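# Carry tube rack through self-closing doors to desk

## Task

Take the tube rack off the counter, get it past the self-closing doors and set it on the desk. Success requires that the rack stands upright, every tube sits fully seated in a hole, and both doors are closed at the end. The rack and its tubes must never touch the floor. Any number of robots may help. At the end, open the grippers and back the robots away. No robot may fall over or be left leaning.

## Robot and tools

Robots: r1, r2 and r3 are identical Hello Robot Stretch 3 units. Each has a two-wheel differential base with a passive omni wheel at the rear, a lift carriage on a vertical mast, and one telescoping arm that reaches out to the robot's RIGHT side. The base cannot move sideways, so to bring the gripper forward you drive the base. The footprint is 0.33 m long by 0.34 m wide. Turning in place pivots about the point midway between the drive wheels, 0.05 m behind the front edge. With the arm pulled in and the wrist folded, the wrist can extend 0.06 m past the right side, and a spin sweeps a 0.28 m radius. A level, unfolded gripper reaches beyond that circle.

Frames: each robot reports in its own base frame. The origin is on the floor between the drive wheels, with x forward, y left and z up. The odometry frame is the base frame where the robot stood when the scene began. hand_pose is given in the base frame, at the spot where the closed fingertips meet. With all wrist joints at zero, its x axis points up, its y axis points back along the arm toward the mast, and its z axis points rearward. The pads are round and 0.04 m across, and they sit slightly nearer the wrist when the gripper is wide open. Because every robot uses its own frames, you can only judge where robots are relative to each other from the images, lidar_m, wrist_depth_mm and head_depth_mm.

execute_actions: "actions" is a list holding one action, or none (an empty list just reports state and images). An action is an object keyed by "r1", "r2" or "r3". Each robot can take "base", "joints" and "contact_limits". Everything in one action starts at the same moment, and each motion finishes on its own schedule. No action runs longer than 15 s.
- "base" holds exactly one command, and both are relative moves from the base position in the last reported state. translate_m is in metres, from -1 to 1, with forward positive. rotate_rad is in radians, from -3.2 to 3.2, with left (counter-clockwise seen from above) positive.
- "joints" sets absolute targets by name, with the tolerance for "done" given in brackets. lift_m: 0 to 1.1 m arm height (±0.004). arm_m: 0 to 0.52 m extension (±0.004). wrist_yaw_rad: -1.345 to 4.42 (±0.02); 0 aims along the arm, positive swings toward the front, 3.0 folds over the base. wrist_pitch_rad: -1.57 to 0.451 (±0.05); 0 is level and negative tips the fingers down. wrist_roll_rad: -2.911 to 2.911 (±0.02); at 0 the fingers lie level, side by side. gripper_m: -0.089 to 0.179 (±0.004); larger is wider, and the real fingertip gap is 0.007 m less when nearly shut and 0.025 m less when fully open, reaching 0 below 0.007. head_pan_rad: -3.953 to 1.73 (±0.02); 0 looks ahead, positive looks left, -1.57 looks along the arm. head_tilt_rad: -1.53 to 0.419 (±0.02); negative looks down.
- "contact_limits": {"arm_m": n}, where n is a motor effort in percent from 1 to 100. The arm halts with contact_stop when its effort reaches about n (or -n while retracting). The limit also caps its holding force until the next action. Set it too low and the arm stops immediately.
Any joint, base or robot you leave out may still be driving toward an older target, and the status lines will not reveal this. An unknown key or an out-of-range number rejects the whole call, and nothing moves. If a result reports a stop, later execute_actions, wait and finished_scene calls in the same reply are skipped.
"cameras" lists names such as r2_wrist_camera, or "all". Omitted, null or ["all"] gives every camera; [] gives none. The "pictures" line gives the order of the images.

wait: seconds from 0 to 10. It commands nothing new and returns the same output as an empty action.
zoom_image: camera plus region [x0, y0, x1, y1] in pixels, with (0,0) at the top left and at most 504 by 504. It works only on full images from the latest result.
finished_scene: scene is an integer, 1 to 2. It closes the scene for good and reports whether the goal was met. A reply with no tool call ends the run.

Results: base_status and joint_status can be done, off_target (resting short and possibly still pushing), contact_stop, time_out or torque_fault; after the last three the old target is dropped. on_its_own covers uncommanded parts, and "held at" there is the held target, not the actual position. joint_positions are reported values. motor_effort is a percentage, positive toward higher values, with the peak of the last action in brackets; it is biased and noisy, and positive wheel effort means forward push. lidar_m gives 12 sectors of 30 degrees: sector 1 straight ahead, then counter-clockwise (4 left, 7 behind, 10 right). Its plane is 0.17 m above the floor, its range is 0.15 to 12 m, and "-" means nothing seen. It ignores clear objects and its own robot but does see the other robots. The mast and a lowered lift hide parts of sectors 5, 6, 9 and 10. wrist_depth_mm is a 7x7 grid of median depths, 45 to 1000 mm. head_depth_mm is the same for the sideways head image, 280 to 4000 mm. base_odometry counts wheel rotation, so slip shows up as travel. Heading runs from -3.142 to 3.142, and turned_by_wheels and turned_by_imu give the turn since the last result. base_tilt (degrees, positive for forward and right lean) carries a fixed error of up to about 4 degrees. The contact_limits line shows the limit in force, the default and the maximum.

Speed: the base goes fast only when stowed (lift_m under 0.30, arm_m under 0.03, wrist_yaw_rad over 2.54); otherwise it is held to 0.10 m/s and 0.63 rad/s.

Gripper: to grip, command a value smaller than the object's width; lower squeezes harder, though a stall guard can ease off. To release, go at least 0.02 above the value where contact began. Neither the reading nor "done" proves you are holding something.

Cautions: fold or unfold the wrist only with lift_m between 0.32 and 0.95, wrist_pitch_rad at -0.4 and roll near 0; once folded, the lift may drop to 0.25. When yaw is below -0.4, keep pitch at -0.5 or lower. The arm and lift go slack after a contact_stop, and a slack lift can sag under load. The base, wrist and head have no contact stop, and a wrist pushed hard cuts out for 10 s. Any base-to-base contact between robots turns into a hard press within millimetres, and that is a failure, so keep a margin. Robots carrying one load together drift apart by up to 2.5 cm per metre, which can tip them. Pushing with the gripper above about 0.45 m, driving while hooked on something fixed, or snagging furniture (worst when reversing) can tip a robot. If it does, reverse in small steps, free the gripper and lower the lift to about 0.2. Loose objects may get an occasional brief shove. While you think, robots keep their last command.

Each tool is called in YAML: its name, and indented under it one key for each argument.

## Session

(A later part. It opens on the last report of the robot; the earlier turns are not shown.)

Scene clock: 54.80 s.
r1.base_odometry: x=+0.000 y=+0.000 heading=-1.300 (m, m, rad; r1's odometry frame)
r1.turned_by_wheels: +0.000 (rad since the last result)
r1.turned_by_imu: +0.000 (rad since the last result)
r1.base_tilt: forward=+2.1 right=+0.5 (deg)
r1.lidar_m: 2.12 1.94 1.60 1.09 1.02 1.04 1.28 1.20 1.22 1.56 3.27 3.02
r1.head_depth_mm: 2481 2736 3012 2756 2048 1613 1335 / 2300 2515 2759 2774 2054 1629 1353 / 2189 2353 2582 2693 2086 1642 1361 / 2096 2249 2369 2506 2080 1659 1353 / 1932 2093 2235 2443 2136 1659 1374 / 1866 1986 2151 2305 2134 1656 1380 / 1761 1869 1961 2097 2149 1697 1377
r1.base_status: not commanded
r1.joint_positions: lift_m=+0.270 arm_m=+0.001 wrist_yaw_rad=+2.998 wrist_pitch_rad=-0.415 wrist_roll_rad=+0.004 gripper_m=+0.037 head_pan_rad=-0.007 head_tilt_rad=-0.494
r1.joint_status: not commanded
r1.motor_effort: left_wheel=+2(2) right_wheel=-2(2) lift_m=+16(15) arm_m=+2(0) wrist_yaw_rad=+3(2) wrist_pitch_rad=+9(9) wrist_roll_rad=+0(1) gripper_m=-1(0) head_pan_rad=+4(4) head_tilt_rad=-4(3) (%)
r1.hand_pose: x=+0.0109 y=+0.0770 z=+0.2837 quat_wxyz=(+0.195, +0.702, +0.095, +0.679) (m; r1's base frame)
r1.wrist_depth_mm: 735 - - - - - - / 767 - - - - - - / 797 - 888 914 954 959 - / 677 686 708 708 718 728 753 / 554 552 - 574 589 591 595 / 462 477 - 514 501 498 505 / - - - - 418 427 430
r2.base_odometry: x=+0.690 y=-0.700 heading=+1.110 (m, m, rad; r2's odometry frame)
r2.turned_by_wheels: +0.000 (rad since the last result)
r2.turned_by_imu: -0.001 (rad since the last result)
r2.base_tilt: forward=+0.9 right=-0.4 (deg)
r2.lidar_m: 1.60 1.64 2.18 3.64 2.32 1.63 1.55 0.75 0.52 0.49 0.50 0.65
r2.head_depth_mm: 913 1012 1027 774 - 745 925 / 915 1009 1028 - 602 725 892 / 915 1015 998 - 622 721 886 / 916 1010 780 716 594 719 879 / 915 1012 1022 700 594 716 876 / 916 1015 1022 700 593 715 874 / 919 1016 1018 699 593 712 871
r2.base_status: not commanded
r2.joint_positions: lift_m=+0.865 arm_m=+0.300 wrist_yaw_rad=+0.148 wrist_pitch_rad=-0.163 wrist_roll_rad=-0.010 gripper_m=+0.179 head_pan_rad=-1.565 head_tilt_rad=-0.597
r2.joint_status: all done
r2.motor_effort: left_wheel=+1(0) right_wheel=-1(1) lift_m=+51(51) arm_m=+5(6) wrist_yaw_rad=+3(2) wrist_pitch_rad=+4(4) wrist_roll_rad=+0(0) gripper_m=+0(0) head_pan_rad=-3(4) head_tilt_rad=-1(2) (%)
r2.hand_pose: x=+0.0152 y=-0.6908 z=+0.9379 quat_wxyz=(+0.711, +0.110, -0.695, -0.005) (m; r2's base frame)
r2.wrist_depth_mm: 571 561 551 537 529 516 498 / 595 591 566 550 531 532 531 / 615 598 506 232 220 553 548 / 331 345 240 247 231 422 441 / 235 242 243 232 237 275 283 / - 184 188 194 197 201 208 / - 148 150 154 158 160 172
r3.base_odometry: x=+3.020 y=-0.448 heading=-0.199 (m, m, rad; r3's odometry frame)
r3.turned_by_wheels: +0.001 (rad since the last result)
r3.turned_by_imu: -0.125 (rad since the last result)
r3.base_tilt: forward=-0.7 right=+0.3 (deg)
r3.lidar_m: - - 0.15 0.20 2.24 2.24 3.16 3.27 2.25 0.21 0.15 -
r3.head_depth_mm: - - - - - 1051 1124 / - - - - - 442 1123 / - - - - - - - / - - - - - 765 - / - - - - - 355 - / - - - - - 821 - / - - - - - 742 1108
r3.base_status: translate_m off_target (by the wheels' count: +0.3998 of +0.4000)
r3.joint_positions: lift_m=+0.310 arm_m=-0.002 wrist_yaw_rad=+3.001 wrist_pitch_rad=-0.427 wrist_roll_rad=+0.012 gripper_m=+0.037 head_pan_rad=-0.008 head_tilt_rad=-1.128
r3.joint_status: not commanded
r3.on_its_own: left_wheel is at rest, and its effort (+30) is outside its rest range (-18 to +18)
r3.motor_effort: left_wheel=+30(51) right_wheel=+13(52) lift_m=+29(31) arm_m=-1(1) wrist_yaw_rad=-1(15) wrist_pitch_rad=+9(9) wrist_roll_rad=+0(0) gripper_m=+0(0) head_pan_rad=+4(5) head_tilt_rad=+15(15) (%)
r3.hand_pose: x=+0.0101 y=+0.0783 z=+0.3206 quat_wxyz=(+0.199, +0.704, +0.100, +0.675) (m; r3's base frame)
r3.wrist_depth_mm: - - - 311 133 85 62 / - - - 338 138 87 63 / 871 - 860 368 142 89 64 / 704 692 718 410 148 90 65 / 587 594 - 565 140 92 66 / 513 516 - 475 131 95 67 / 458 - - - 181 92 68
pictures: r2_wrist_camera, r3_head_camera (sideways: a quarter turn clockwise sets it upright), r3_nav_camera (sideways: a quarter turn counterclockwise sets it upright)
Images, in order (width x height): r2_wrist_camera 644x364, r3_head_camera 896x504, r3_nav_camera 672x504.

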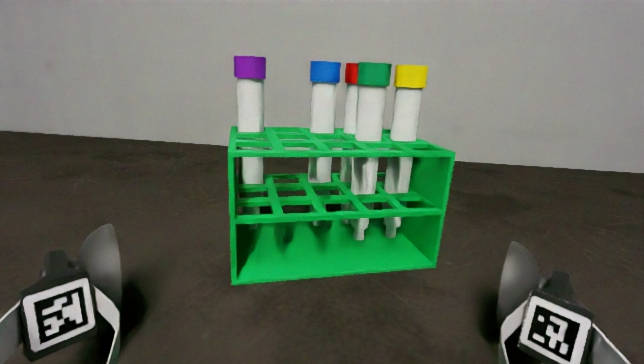

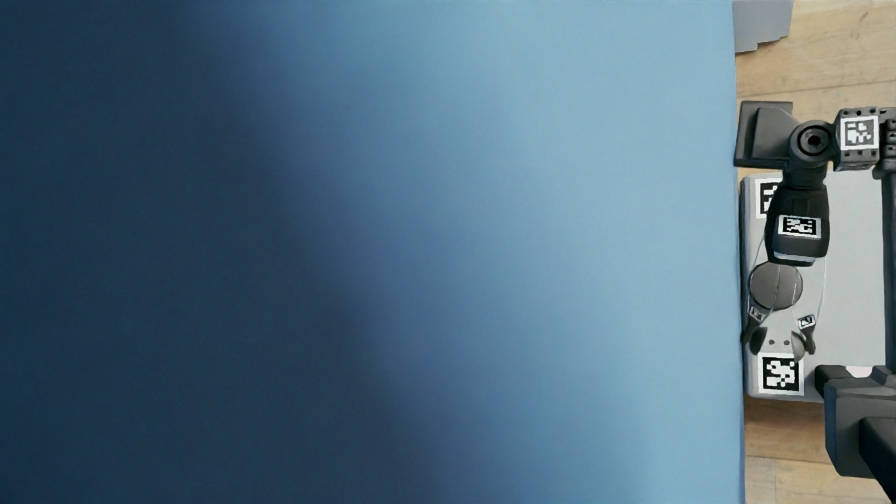

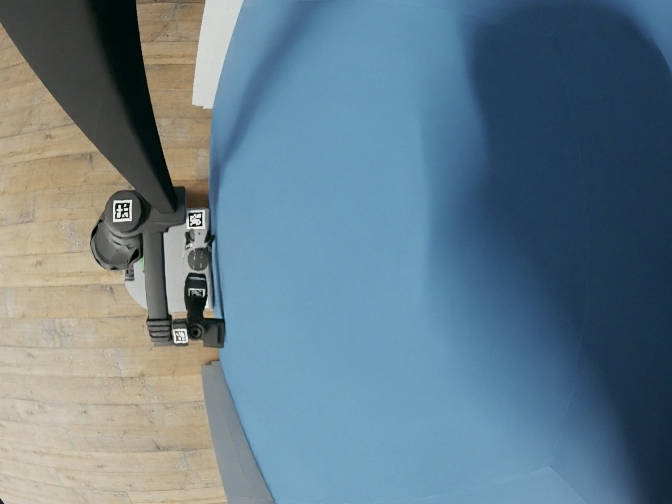

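execute_actions:
  actions:
    - {"r2":{"joints":{"arm_m":0.39}},"r3":{"base":{"translate_m":-0.27}}}
  cameras: ["r2_wrist_camera","r2_head_camera"]

execute_actions:
  actions:
    - {"r2":{"joints":{"head_pan_rad":-3.6,"head_tilt_rad":-0.2}},"r3":{"base":{"rotate_rad":1.57},"joints":{"head_pan_rad":-1.57,"lift_m":0.25}}}
  cameras: ["r2_head_camera","r3_head_camera"]

Scene clock: 59.80 s.
r1.base_odometry: x=+0.000 y=+0.000 heading=-1.300 (m, m, rad; r1's odometry frame)
r1.turned_by_wheels: +0.000 (rad since the last result)
r1.turned_by_imu: +0.000 (rad since the last result)
r1.base_tilt: forward=+2.1 right=+0.5 (deg)
r1.lidar_m: 1.90 1.94 1.59 1.09 1.02 1.04 1.28 1.20 1.22 1.57 3.27 3.04
r1.head_depth_mm: 2477 2706 3008 2780 2048 1621 1343 / 2308 2505 2765 2790 2073 1628 1341 / 2183 2362 2567 2676 2076 1626 1353 / 2046 2260 2438 2267 2089 1661 1359 / 1959 2119 2274 2471 2104 1672 1372 / 1859 1980 2139 2308 2123 1670 1375 / 1764 1879 1965 2080 2149 1690 1382
r1.base_status: not commanded
r1.joint_positions: lift_m=+0.270 arm_m=+0.001 wrist_yaw_rad=+2.998 wrist_pitch_rad=-0.415 wrist_roll_rad=+0.004 gripper_m=+0.037 head_pan_rad=-0.007 head_tilt_rad=-0.494
r1.joint_status: not commanded
r1.motor_effort: left_wheel=+3(2) right_wheel=-2(1) lift_m=+16(15) arm_m=+1(0) wrist_yaw_rad=+2(2) wrist_pitch_rad=+9(9) wrist_roll_rad=-1(1) gripper_m=+0(0) head_pan_rad=+4(4) head_tilt_rad=-3(3) (%)
r1.hand_pose: x=+0.0109 y=+0.0770 z=+0.2837 quat_wxyz=(+0.195, +0.702, +0.095, +0.679) (m; r1's base frame)
r1.wrist_depth_mm: 758 - - - - - - / 776 - - - - - - / 786 - 895 918 963 970 - / 668 695 687 702 710 752 778 / 544 544 - 568 585 590 609 / 462 481 - 514 508 496 497 / - - - - 417 424 433
r2.base_odometry: x=+0.690 y=-0.700 heading=+1.110 (m, m, rad; r2's odometry frame)
r2.turned_by_wheels: +0.000 (rad since the last result)
r2.turned_by_imu: -0.001 (rad since the last result)
r2.base_tilt: forward=+0.9 right=-0.3 (deg)
r2.lidar_m: 1.60 1.65 2.18 3.66 2.32 1.64 1.55 0.75 0.52 0.49 0.50 0.65
r2.head_depth_mm: 914 1007 1027 736 - 746 922 / 914 1013 1075 644 596 723 888 / 915 1012 1076 620 594 719 886 / 918 1012 809 671 594 717 880 / 916 1016 1021 699 593 716 879 / 915 1013 1017 701 592 714 873 / 913 1014 1018 698 591 713 871
r2.base_status: not commanded
r2.joint_positions: lift_m=+0.865 arm_m=+0.390 wrist_yaw_rad=+0.149 wrist_pitch_rad=-0.164 wrist_roll_rad=-0.010 gripper_m=+0.179 head_pan_rad=-1.565 head_tilt_rad=-0.597
r2.joint_status: all done
r2.motor_effort: left_wheel=+2(0) right_wheel=-1(1) lift_m=+51(51) arm_m=+6(6) wrist_yaw_rad=+2(3) wrist_pitch_rad=+5(5) wrist_roll_rad=+0(0) gripper_m=+0(0) head_pan_rad=-3(3) head_tilt_rad=-1(2) (%)
r2.hand_pose: x=+0.0155 y=-0.7807 z=+0.9378 quat_wxyz=(+0.711, +0.111, -0.695, -0.005) (m; r2's base frame)
r2.wrist_depth_mm: 486 465 461 464 446 436 428 / 505 497 473 144 125 450 439 / 519 508 507 153 134 472 458 / 333 147 139 134 134 417 471 / 234 95 148 146 147 131 282 / - 111 157 137 141 125 208 / - 103 136 140 148 140 171
r3.base_odometry: x=+2.755 y=-0.395 heading=-0.199 (m, m, rad; r3's odometry frame)
r3.turned_by_wheels: +0.000 (rad since the last result)
r3.turned_by_imu: -0.004 (rad since the last result)
r3.base_tilt: forward=-0.8 right=+0.3 (deg)
r3.lidar_m: 0.32 0.33 0.45 0.93 2.24 2.01 2.89 2.99 2.70 1.02 0.46 0.33
r3.head_depth_mm: 302 364 469 659 1034 1218 1129 / 301 363 467 655 1097 1208 1122 / 300 361 465 651 1080 1208 - / 303 361 463 648 1070 1196 - / 302 359 461 644 1063 1195 - / 301 358 459 640 1055 1188 1113 / 300 357 457 635 1041 1186 1107
r3.base_status: done
r3.joint_positions: lift_m=+0.310 arm_m=-0.002 wrist_yaw_rad=+3.001 wrist_pitch_rad=-0.427 wrist_roll_rad=+0.012 gripper_m=+0.037 head_pan_rad=-0.007 head_tilt_rad=-1.100
r3.joint_status: not commanded
r3.motor_effort: left_wheel=+0(26) right_wheel=+0(11) lift_m=+28(29) arm_m=-1(1) wrist_yaw_rad=-1(1) wrist_pitch_rad=+9(9) wrist_roll_rad=+0(0) gripper_m=+0(0) head_pan_rad=+4(4) head_tilt_rad=+0(15) (%)
r3.hand_pose: x=+0.0101 y=+0.0783 z=+0.3206 quat_wxyz=(+0.199, +0.704, +0.100, +0.675) (m; r3's base frame)
r3.wrist_depth_mm: - - - - 634 460 337 / - - - - 693 469 342 / 876 - 883 898 748 479 347 / 714 702 711 721 705 488 356 / 592 595 - 603 630 499 358 / 510 512 - 530 522 496 364 / 464 - - - 452 460 374
pictures: r2_head_camera (sideways: a quarter turn clockwise sets it upright), r2_wrist_camera
Images, in order (width x height): r2_head_camera 896x504, r2_wrist_camera 644x364.

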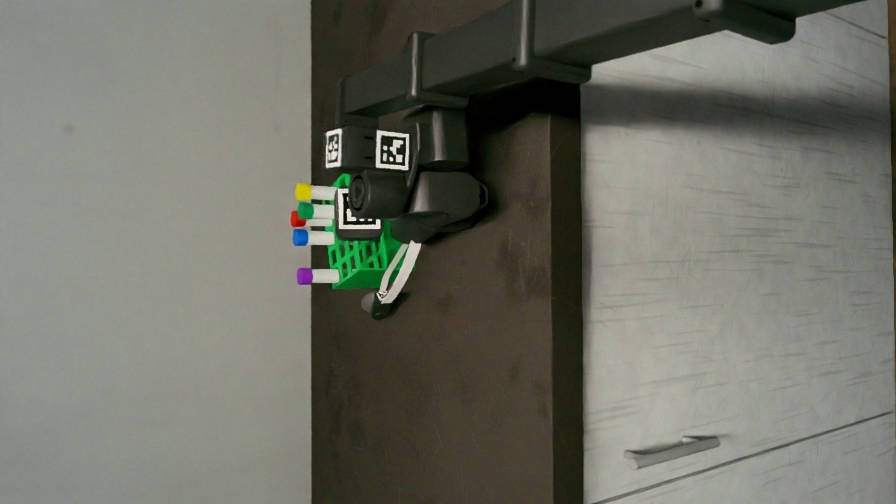

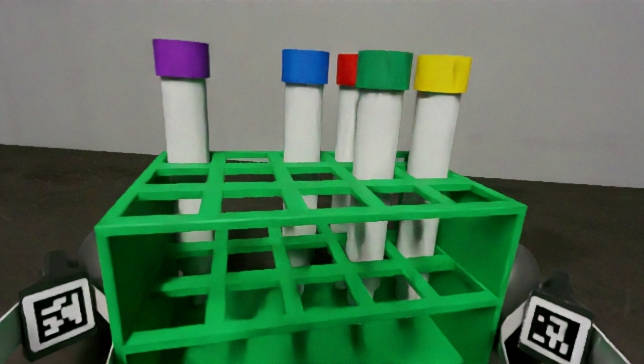

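Scene clock: 62.13 s.
r1.base_odometry: x=+0.000 y=+0.000 heading=-1.300 (m, m, rad; r1's odometry frame)
r1.turned_by_wheels: +0.000 (rad since the last result)
r1.turned_by_imu: +0.000 (rad since the last result)
r1.base_tilt: forward=+2.2 right=+0.5 (deg)
r1.lidar_m: 1.94 1.94 1.60 1.09 1.02 1.04 1.28 1.20 1.22 1.56 3.27 3.05
r1.head_depth_mm: 2485 2715 3013 2753 2031 1614 1335 / 2304 2492 2770 2821 2046 1630 1344 / 2155 2354 2543 2371 2093 1650 1352 / 2046 2247 2420 2467 2093 1646 1359 / 1979 2114 2261 2488 2117 1663 1376 / 1860 1981 2140 2299 2138 1668 1369 / 1767 1870 1962 2095 2135 1686 1385
r1.base_status: not commanded
r1.joint_positions: lift_m=+0.270 arm_m=+0.001 wrist_yaw_rad=+2.998 wrist_pitch_rad=-0.415 wrist_roll_rad=+0.004 gripper_m=+0.037 head_pan_rad=-0.007 head_tilt_rad=-0.494
r1.joint_status: not commanded
r1.motor_effort: left_wheel=+2(2) right_wheel=-1(1) lift_m=+16(15) arm_m=+0(0) wrist_yaw_rad=+3(2) wrist_pitch_rad=+9(9) wrist_roll_rad=+0(0) gripper_m=+1(1) head_pan_rad=+4(4) head_tilt_rad=-4(3) (%)
r1.hand_pose: x=+0.0109 y=+0.0770 z=+0.2837 quat_wxyz=(+0.195, +0.702, +0.095, +0.679) (m; r1's base frame)
r1.wrist_depth_mm: 728 - - - - - - / 771 - - - - - - / 810 - 897 941 966 964 - / 657 667 693 702 728 741 771 / 541 550 - 569 582 596 598 / 469 486 - 503 503 495 496 / - - - - 417 420 437
r2.base_odometry: x=+0.690 y=-0.700 heading=+1.110 (m, m, rad; r2's odometry frame)
r2.turned_by_wheels: +0.000 (rad since the last result)
r2.turned_by_imu: +0.000 (rad since the last result)
r2.base_tilt: forward=+0.8 right=-0.4 (deg)
r2.lidar_m: 1.60 1.64 2.18 3.64 2.32 1.63 1.55 0.74 0.52 0.49 0.50 0.65
r2.head_depth_mm: 1797 1877 1954 2061 2175 2209 1718 / 1687 1755 1838 1935 2028 2111 1849 / 1591 1671 1733 1814 1898 1973 - / 1508 1584 1637 1712 1783 1873 1684 / 1440 1495 1561 1612 1688 1762 1657 / 1371 1420 1471 1531 1592 1657 1613 / 1314 1361 1410 1460 1511 1578 1588
r2.base_status: not commanded
r2.joint_positions: lift_m=+0.865 arm_m=+0.390 wrist_yaw_rad=+0.149 wrist_pitch_rad=-0.164 wrist_roll_rad=-0.010 gripper_m=+0.179 head_pan_rad=-3.593 head_tilt_rad=-0.211
r2.joint_status: all done
r2.motor_effort: left_wheel=+0(1) right_wheel=-1(1) lift_m=+51(50) arm_m=+6(5) wrist_yaw_rad=+1(1) wrist_pitch_rad=+4(4) wrist_roll_rad=+0(0) gripper_m=+0(1) head_pan_rad=-4(52) head_tilt_rad=+5(33) (%)
r2.hand_pose: x=+0.0155 y=-0.7807 z=+0.9378 quat_wxyz=(+0.711, +0.111, -0.695, -0.005) (m; r2's base frame)
r2.wrist_depth_mm: 493 471 460 452 443 434 424 / 510 482 473 143 126 451 445 / 521 513 489 152 133 459 457 / 333 148 138 134 134 416 470 / 235 95 148 146 147 130 281 / - 111 157 137 140 125 209 / - 103 137 140 148 140 171
r3.base_odometry: x=+2.755 y=-0.395 heading=+1.371 (m, m, rad; r3's odometry frame)
r3.turned_by_wheels: +1.570 (rad since the last result)
r3.turned_by_imu: +1.580 (rad since the last result)
r3.base_tilt: forward=-0.7 right=+0.3 (deg)
r3.lidar_m: 0.92 2.24 2.00 2.89 3.00 2.71 1.05 0.46 0.34 0.32 0.33 0.45
r3.head_depth_mm: 303 371 477 667 1050 1213 1137 / 303 370 476 664 1109 1209 - / 302 369 475 663 1101 - - / 306 369 472 662 1093 - - / 305 367 472 658 1093 1191 1104 / 305 367 471 657 1086 1186 1103 / 305 367 470 655 1079 1182 1099
r3.base_status: done
r3.joint_positions: lift_m=+0.250 arm_m=-0.002 wrist_yaw_rad=+3.001 wrist_pitch_rad=-0.427 wrist_roll_rad=+0.012 gripper_m=+0.037 head_pan_rad=-1.563 head_tilt_rad=-1.100
r3.joint_status: all done
r3.motor_effort: left_wheel=-3(10) right_wheel=+3(14) lift_m=+22(26) arm_m=-1(1) wrist_yaw_rad=-1(1) wrist_pitch_rad=+9(9) wrist_roll_rad=+0(0) gripper_m=+0(0) head_pan_rad=-3(33) head_tilt_rad=+0(0) (%)
r3.hand_pose: x=+0.0101 y=+0.0782 z=+0.2610 quat_wxyz=(+0.199, +0.704, +0.100, +0.675) (m; r3's base frame)
r3.wrist_depth_mm: - - - - - - - / 986 - - - - - - / 763 - 774 778 787 788 791 / 605 602 617 629 623 636 642 / 510 514 - 539 545 528 530 / 462 - - - 451 448 455 / - - - - 394 397 403
pictures: r2_head_camera (sideways: a quarter turn clockwise sets it upright), r3_head_camera (sideways: a quarter turn clockwise sets it upright)
Images, in order (width x height): r2_head_camera 896x504, r3_head_camera 896x504.

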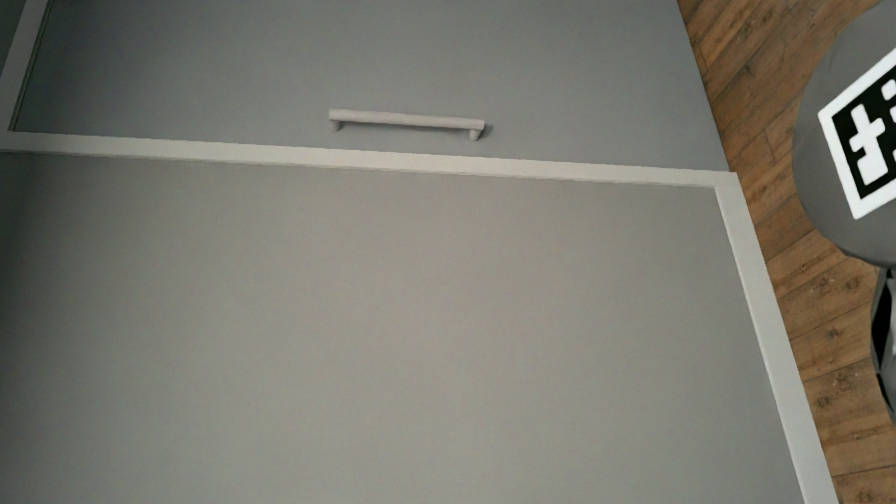

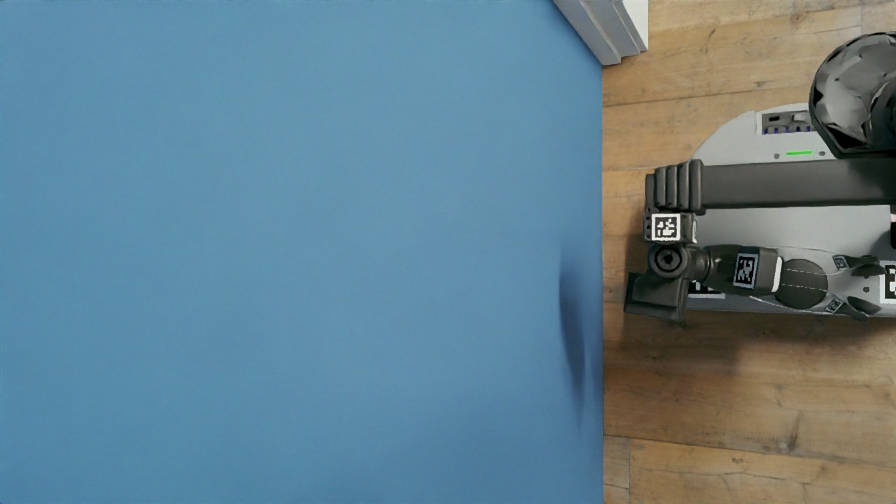

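execute_actions:
  actions:
    - {"r3":{"base":{"translate_m":-0.2}},"r2":{"joints":{"arm_m":0.405}}}
  cameras: []

execute_actions:
  actions:
    - {"r3":{"joints":{"arm_m":0.4}},"r2":{"joints":{"gripper_m":0.11}}}
  cameras: ["r3_head_camera","r2_wrist_camera"]

Scene clock: 65.50 s.
r1.base_odometry: x=+0.000 y=+0.000 heading=-1.300 (m, m, rad; r1's odometry frame)
r1.turned_by_wheels: +0.000 (rad since the last result)
r1.turned_by_imu: +0.000 (rad since the last result)
r1.base_tilt: forward=+2.1 right=+0.5 (deg)
r1.lidar_m: 2.07 1.94 1.60 1.09 1.02 1.04 1.28 1.20 1.22 1.57 3.27 3.06
r1.head_depth_mm: 2477 2706 3040 2742 2037 1618 1340 / 2305 2498 2683 2541 2055 1633 1348 / 2150 2353 2548 2459 2067 1644 1351 / 2100 2254 2455 2602 2088 1650 1356 / 1968 2124 2282 2464 2120 1656 1370 / 1875 1995 2148 2319 2157 1672 1379 / 1758 1861 1968 2078 2142 1678 1379
r1.base_status: not commanded
r1.joint_positions: lift_m=+0.270 arm_m=+0.001 wrist_yaw_rad=+2.998 wrist_pitch_rad=-0.415 wrist_roll_rad=+0.004 gripper_m=+0.037 head_pan_rad=-0.007 head_tilt_rad=-0.494
r1.joint_status: not commanded
r1.motor_effort: left_wheel=+2(2) right_wheel=-1(1) lift_m=+15(15) arm_m=+1(1) wrist_yaw_rad=+3(3) wrist_pitch_rad=+10(9) wrist_roll_rad=-1(1) gripper_m=+0(1) head_pan_rad=+3(4) head_tilt_rad=-3(3) (%)
r1.hand_pose: x=+0.0109 y=+0.0770 z=+0.2837 quat_wxyz=(+0.195, +0.702, +0.095, +0.679) (m; r1's base frame)
r1.wrist_depth_mm: 742 - - - - - - / 785 - - - - - - / 807 - 901 921 957 990 - / 657 666 707 711 730 735 758 / 547 544 - 568 590 588 615 / 462 478 - 504 506 498 506 / - - - - 418 425 430
r2.base_odometry: x=+0.690 y=-0.700 heading=+1.110 (m, m, rad; r2's odometry frame)
r2.turned_by_wheels: +0.000 (rad since the last result)
r2.turned_by_imu: -0.001 (rad since the last result)
r2.base_tilt: forward=+0.9 right=-0.3 (deg)
r2.lidar_m: 1.60 1.65 2.18 3.64 2.32 1.63 1.55 0.75 0.52 0.49 0.50 0.65
r2.head_depth_mm: 1793 1879 1968 2071 2183 2210 1710 / 1686 1780 1848 1948 2034 2093 1844 / 1596 1661 1741 1817 1888 1966 - / 1515 1579 1642 1717 1782 1869 1692 / 1442 1504 1555 1616 1697 1750 1656 / 1370 1421 1477 1539 1593 1659 1619 / 1314 1355 1414 1457 1512 1573 1592
r2.base_status: not commanded
r2.joint_positions: lift_m=+0.865 arm_m=+0.405 wrist_yaw_rad=+0.149 wrist_pitch_rad=-0.164 wrist_roll_rad=-0.010 gripper_m=+0.179 head_pan_rad=-3.593 head_tilt_rad=-0.211
r2.joint_status: all done
r2.motor_effort: left_wheel=+1(2) right_wheel=-1(1) lift_m=+51(51) arm_m=+6(7) wrist_yaw_rad=+1(2) wrist_pitch_rad=+5(4) wrist_roll_rad=+0(0) gripper_m=+0(0) head_pan_rad=-5(4) head_tilt_rad=+5(6) (%)
r2.hand_pose: x=+0.0155 y=-0.7957 z=+0.9377 quat_wxyz=(+0.711, +0.111, -0.695, -0.005) (m; r2's base frame)
r2.wrist_depth_mm: 460 456 451 436 432 418 412 / 486 469 458 138 120 434 434 / 506 494 485 148 127 458 450 / 328 133 130 138 132 419 457 / 235 88 140 143 137 125 282 / - 105 136 131 142 126 208 / - 102 136 137 146 134 171
r3.base_odometry: x=+2.715 y=-0.591 heading=+1.371 (m, m, rad; r3's odometry frame)
r3.turned_by_wheels: +0.000 (rad since the last result)
r3.turned_by_imu: -0.003 (rad since the last result)
r3.base_tilt: forward=-0.7 right=+0.4 (deg)
r3.lidar_m: 0.88 2.45 2.13 2.89 2.98 2.50 1.07 0.35 0.34 0.33 0.34 0.45
r3.head_depth_mm: 306 374 483 594 851 1217 1135 / 307 374 482 675 911 1220 - / 306 374 481 672 1115 - - / 305 373 479 670 1113 - - / 305 372 477 666 1098 1193 1105 / 304 371 477 664 1093 1187 1099 / 304 370 475 661 1087 1184 1099
r3.base_status: done
r3.joint_positions: lift_m=+0.250 arm_m=-0.002 wrist_yaw_rad=+3.001 wrist_pitch_rad=-0.427 wrist_roll_rad=+0.012 gripper_m=+0.037 head_pan_rad=-1.564 head_tilt_rad=-1.100
r3.joint_status: not commanded
r3.motor_effort: left_wheel=-3(12) right_wheel=+3(9) lift_m=+21(22) arm_m=-1(1) wrist_yaw_rad=+0(1) wrist_pitch_rad=+9(9) wrist_roll_rad=+0(0) gripper_m=+0(1) head_pan_rad=-1(3) head_tilt_rad=+0(0) (%)
r3.hand_pose: x=+0.0101 y=+0.0782 z=+0.2610 quat_wxyz=(+0.199, +0.704, +0.100, +0.675) (m; r3's base frame)
r3.wrist_depth_mm: - - - - - - - / 987 - - - - - - / 758 - 774 768 788 788 808 / 610 611 619 627 618 632 645 / 509 510 - 538 540 528 535 / 466 - - - 450 451 453 / - - - - 391 398 399
pictures: none
No camera images: the call's "cameras" was empty. Leave "cameras" out to get every camera's image.

Scene clock: 68.20 s.
r1.base_odometry: x=+0.000 y=+0.000 heading=-1.300 (m, m, rad; r1's odometry frame)
r1.turned_by_wheels: +0.000 (rad since the last result)
r1.turned_by_imu: +0.000 (rad since the last result)
r1.base_tilt: forward=+2.2 right=+0.5 (deg)
r1.lidar_m: 2.07 1.94 1.60 1.09 1.02 1.04 1.28 1.20 1.22 1.57 3.25 3.05
r1.head_depth_mm: 2488 2708 2997 2774 2057 1617 1331 / 2286 2530 2686 2517 2067 1621 1343 / 2131 2358 2544 2473 2072 1642 1357 / 2064 2244 2449 2614 2101 1659 1375 / 1975 2121 2287 2439 2126 1655 1364 / 1851 2003 2145 2301 2149 1679 1366 / 1772 1870 1966 2077 2172 1676 1384
r1.base_status: not commanded
r1.joint_positions: lift_m=+0.270 arm_m=+0.001 wrist_yaw_rad=+2.998 wrist_pitch_rad=-0.415 wrist_roll_rad=+0.004 gripper_m=+0.037 head_pan_rad=-0.007 head_tilt_rad=-0.494
r1.joint_status: not commanded
r1.motor_effort: left_wheel=+3(2) right_wheel=-1(1) lift_m=+16(15) arm_m=+0(0) wrist_yaw_rad=+2(2) wrist_pitch_rad=+9(9) wrist_roll_rad=-1(0) gripper_m=+1(1) head_pan_rad=+3(4) head_tilt_rad=-3(4) (%)
r1.hand_pose: x=+0.0109 y=+0.0770 z=+0.2837 quat_wxyz=(+0.195, +0.702, +0.095, +0.679) (m; r1's base frame)
r1.wrist_depth_mm: 738 - - - - - - / 791 - - - - - - / 809 - 917 920 968 954 - / 665 674 695 705 727 733 757 / 558 553 - 567 592 587 606 / 454 477 - 516 510 497 507 / - - - - 420 424 428
r2.base_odometry: x=+0.690 y=-0.700 heading=+1.110 (m, m, rad; r2's odometry frame)
r2.turned_by_wheels: +0.000 (rad since the last result)
r2.turned_by_imu: -0.001 (rad since the last result)
r2.base_tilt: forward=+0.9 right=-0.2 (deg)
r2.lidar_m: 1.60 1.65 2.18 3.65 2.31 1.63 1.55 0.75 0.52 0.49 0.50 0.65
r2.head_depth_mm: 1800 1870 1958 2066 2183 2202 1710 / 1687 1763 1844 1937 2039 2090 1833 / 1605 1659 1727 1816 1890 1976 - / 1518 1574 1643 1711 1791 1864 1692 / 1438 1499 1555 1619 1689 1753 1657 / 1370 1423 1477 1535 1589 1661 1625 / 1313 1358 1406 1459 1514 1564 1578
r2.base_status: not commanded
r2.joint_positions: lift_m=+0.865 arm_m=+0.405 wrist_yaw_rad=+0.150 wrist_pitch_rad=-0.164 wrist_roll_rad=-0.010 gripper_m=+0.111 head_pan_rad=-3.593 head_tilt_rad=-0.211
r2.joint_status: all done
r2.motor_effort: left_wheel=+1(1) right_wheel=-1(1) lift_m=+50(50) arm_m=+6(6) wrist_yaw_rad=+2(1) wrist_pitch_rad=+4(4) wrist_roll_rad=+0(0) gripper_m=-19(93) head_pan_rad=-4(4) head_tilt_rad=+5(5) (%)
r2.hand_pose: x=+0.0156 y=-0.7957 z=+0.9378 quat_wxyz=(+0.711, +0.111, -0.695, -0.005) (m; r2's base frame)
r2.wrist_depth_mm: 463 463 455 436 433 420 415 / 491 480 465 143 128 441 429 / 510 503 487 153 138 456 448 / 328 288 131 141 135 461 457 / 234 109 140 152 151 144 284 / 187 101 134 138 140 135 207 / - 125 106 139 152 147 168
r3.base_odometry: x=+2.715 y=-0.591 heading=+1.371 (m, m, rad; r3's odometry frame)
r3.turned_by_wheels: +0.000 (rad since the last result)
r3.turned_by_imu: -0.007 (rad since the last result)
r3.base_tilt: forward=-0.7 right=+0.4 (deg)
r3.lidar_m: 0.86 2.44 2.13 2.89 2.98 2.51 1.10 0.35 0.33 0.33 0.33 0.45
r3.head_depth_mm: 306 374 483 585 856 1213 1140 / 307 375 482 674 899 1216 - / 306 374 479 670 1018 - - / 305 372 478 666 927 - - / 304 371 476 662 1090 1201 1101 / 304 370 473 657 1078 1193 1104 / 303 369 472 654 1065 1187 1095
r3.base_status: not commanded
r3.joint_positions: lift_m=+0.250 arm_m=+0.117 wrist_yaw_rad=+3.019 wrist_pitch_rad=-0.428 wrist_roll_rad=+0.013 gripper_m=+0.037 head_pan_rad=-1.565 head_tilt_rad=-1.097
r3.joint_status: arm_m contact_stop (moved +0.119 of +0.402)
r3.on_its_own: arm_m is slack since a contact_stop, until your next command for it (your +0.400 is given up); wrist_yaw_rad is at rest, and its effort (-15) is outside its rest range (-12 to +12)
r3.motor_effort: left_wheel=+1(10) right_wheel=-6(22) lift_m=+28(29) arm_m=+0(30) wrist_yaw_rad=-15(77) wrist_pitch_rad=+9(11) wrist_roll_rad=+0(0) gripper_m=+0(0) head_pan_rad=-1(2) head_tilt_rad=-1(1) (%)
r3.hand_pose: x=+0.0059 y=-0.0407 z=+0.2604 quat_wxyz=(+0.193, +0.703, +0.107, +0.676) (m; r3's base frame)
r3.wrist_depth_mm: - - - - - - - / 990 - - - - - - / 757 760 776 766 786 787 801 / 613 670 - 647 628 632 638 / - - - - 539 529 532 / - - - - 450 455 453 / - - - - 393 395 395
pictures: r2_wrist_camera, r3_head_camera (sideways: a quarter turn clockwise sets it upright)
Images, in order (width x height): r2_wrist_camera 644x364, r3_head_camera 896x504.

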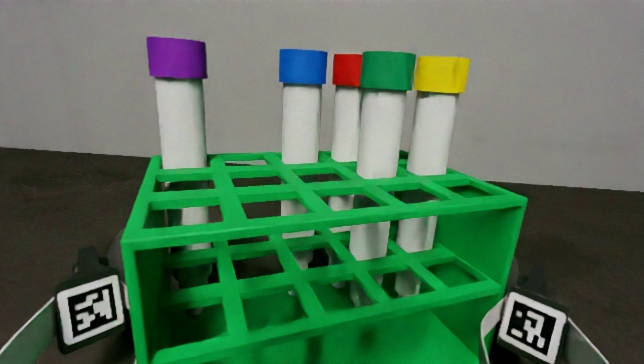

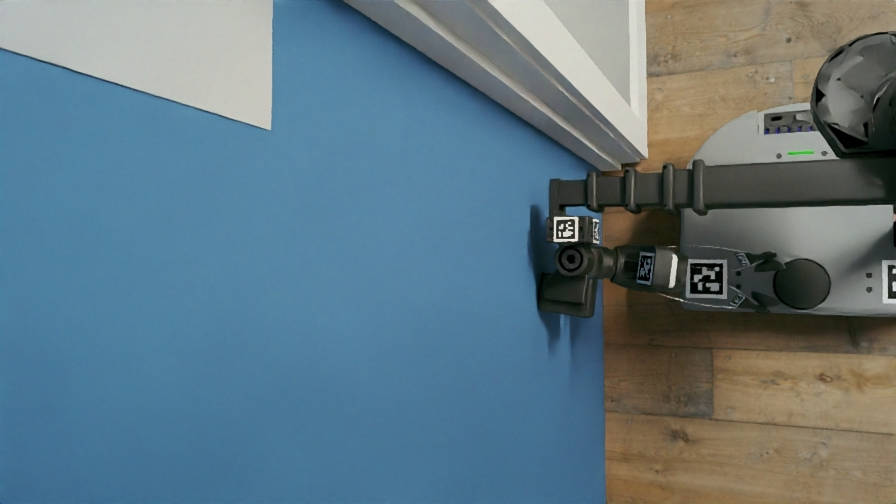

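execute_actions:
  actions:
    - {"r3":{"joints":{"arm_m":0.4,"wrist_yaw_rad":3.25},"contact_limits":{"arm_m":60}}}
  cameras: ["r3_head_camera"]

Scene clock: 71.90 s.
r1.base_odometry: x=+0.000 y=+0.000 heading=-1.300 (m, m, rad; r1's odometry frame)
r1.turned_by_wheels: +0.000 (rad since the last result)
r1.turned_by_imu: +0.000 (rad since the last result)
r1.base_tilt: forward=+2.1 right=+0.5 (deg)
r1.lidar_m: 2.07 1.94 1.60 1.09 1.02 1.04 1.28 1.20 1.22 1.57 3.27 3.06
r1.head_depth_mm: 2478 2702 3004 2757 2050 1612 1342 / 2295 2485 2696 2521 2084 1628 1350 / 2143 2399 2554 2468 2077 1641 1355 / 3143 3407 2744 2862 2087 1659 1361 / 2220 2347 2512 2595 2095 1654 1366 / 1979 2117 2219 2367 2140 1662 1372 / 1807 1906 1967 2095 2129 1689 1381
r1.base_status: not commanded
r1.joint_positions: lift_m=+0.270 arm_m=+0.001 wrist_yaw_rad=+2.998 wrist_pitch_rad=-0.415 wrist_roll_rad=+0.004 gripper_m=+0.037 head_pan_rad=-0.007 head_tilt_rad=-0.494
r1.joint_status: not commanded
r1.motor_effort: left_wheel=+2(2) right_wheel=-1(1) lift_m=+16(15) arm_m=+1(0) wrist_yaw_rad=+2(2) wrist_pitch_rad=+9(9) wrist_roll_rad=+0(0) gripper_m=+1(0) head_pan_rad=+5(3) head_tilt_rad=-3(3) (%)
r1.hand_pose: x=+0.0109 y=+0.0770 z=+0.2837 quat_wxyz=(+0.195, +0.702, +0.095, +0.679) (m; r1's base frame)
r1.wrist_depth_mm: 733 - - - - - - / 786 - - - - - - / 789 - 920 946 957 964 - / 666 675 704 711 725 718 757 / 549 548 - 568 591 587 604 / 464 478 - 513 506 498 502 / - - - - 418 424 430
r2.base_odometry: x=+0.690 y=-0.700 heading=+1.110 (m, m, rad; r2's odometry frame)
r2.turned_by_wheels: +0.000 (rad since the last result)
r2.turned_by_imu: -0.001 (rad since the last result)
r2.base_tilt: forward=+0.9 right=-0.4 (deg)
r2.lidar_m: 1.60 1.64 2.17 3.65 2.31 1.63 1.55 0.75 0.52 0.49 0.50 0.65
r2.head_depth_mm: 1793 1870 1974 2064 2177 2207 1705 / 1695 1767 1840 1928 2035 2082 1840 / 1599 1662 1738 1818 1903 1980 - / 1520 1578 1637 1710 1785 1867 1691 / 1439 1501 1555 1617 1675 1750 1649 / 1375 1429 1476 1528 1596 1659 1619 / 1318 1357 1408 1463 1524 1575 1583
r2.base_status: not commanded
r2.joint_positions: lift_m=+0.865 arm_m=+0.405 wrist_yaw_rad=+0.150 wrist_pitch_rad=-0.164 wrist_roll_rad=-0.010 gripper_m=+0.111 head_pan_rad=-3.593 head_tilt_rad=-0.211
r2.joint_status: not commanded
r2.motor_effort: left_wheel=+1(1) right_wheel=-2(1) lift_m=+50(51) arm_m=+5(6) wrist_yaw_rad=+0(1) wrist_pitch_rad=+4(5) wrist_roll_rad=+0(0) gripper_m=-18(19) head_pan_rad=-5(5) head_tilt_rad=+6(6) (%)
r2.hand_pose: x=+0.0157 y=-0.7957 z=+0.9378 quat_wxyz=(+0.711, +0.111, -0.695, -0.005) (m; r2's base frame)
r2.wrist_depth_mm: 479 453 454 438 429 417 408 / 489 468 457 142 128 434 426 / 518 500 488 154 139 455 448 / 330 290 131 141 135 459 452 / 233 109 140 152 151 145 280 / 187 102 133 138 140 134 207 / - 125 105 139 152 148 168
r3.base_odometry: x=+2.715 y=-0.591 heading=+1.371 (m, m, rad; r3's odometry frame)
r3.turned_by_wheels: +0.000 (rad since the last result)
r3.turned_by_imu: -0.012 (rad since the last result)
r3.base_tilt: forward=-0.7 right=+0.4 (deg)
r3.lidar_m: 0.84 2.44 2.12 2.89 2.97 2.51 1.15 0.36 0.33 0.57 0.56 0.62
r3.head_depth_mm: 1944 1779 1573 603 868 1214 1136 / 706 1756 1591 1417 907 1216 - / 628 778 1050 1435 1258 - - / 601 738 926 1367 1306 1235 - / 575 698 882 1251 1299 1204 1107 / 554 666 836 1125 1291 1186 1105 / 531 635 787 1042 1268 1187 1095
r3.base_status: not commanded
r3.joint_positions: lift_m=+0.250 arm_m=+0.398 wrist_yaw_rad=+3.373 wrist_pitch_rad=-0.428 wrist_roll_rad=+0.013 gripper_m=+0.037 head_pan_rad=-1.565 head_tilt_rad=-1.097
r3.joint_status: wrist_yaw_rad off_target (ended at +3.373, target +3.250); the others done
r3.on_its_own: wrist_yaw_rad is held at +3.321, not at your +3.250, by its stall guard, which is still easing; arm_m is at rest, and its effort (+15) is outside its rest range (-14 to +14)
r3.motor_effort: left_wheel=-1(8) right_wheel=+6(25) lift_m=+28(28) arm_m=+15(28) wrist_yaw_rad=-40(56) wrist_pitch_rad=+9(10) wrist_roll_rad=+0(0) gripper_m=+0(0) head_pan_rad=-2(2) head_tilt_rad=-1(1) (%)
r3.contact_limits: arm_m 41 (drawing in: default 20, maximum 32; extending or still: default 25, maximum 41)
r3.hand_pose: x=-0.0724 y=-0.3261 z=+0.2604 quat_wxyz=(+0.071, +0.673, +0.229, +0.700) (m; r3's base frame)
r3.wrist_depth_mm: 177 - - - - - - / 167 951 - - - - - / 170 250 784 - - 797 797 / 177 246 622 - - 633 629 / 188 236 515 - - 530 533 / 192 242 - 443 436 452 452 / 196 251 390 393 390 397 395
pictures: r3_head_camera (sideways: a quarter turn clockwise sets it upright)
Images, in order (width x height): r3_head_camera 896x504.

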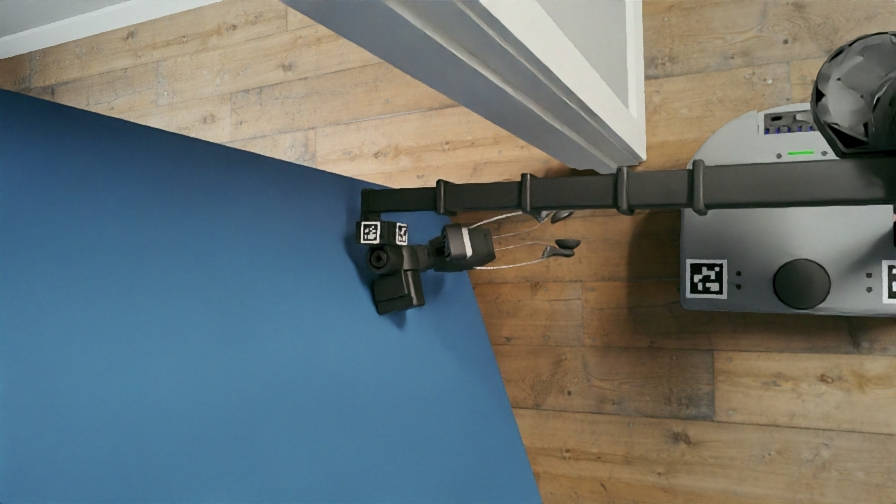

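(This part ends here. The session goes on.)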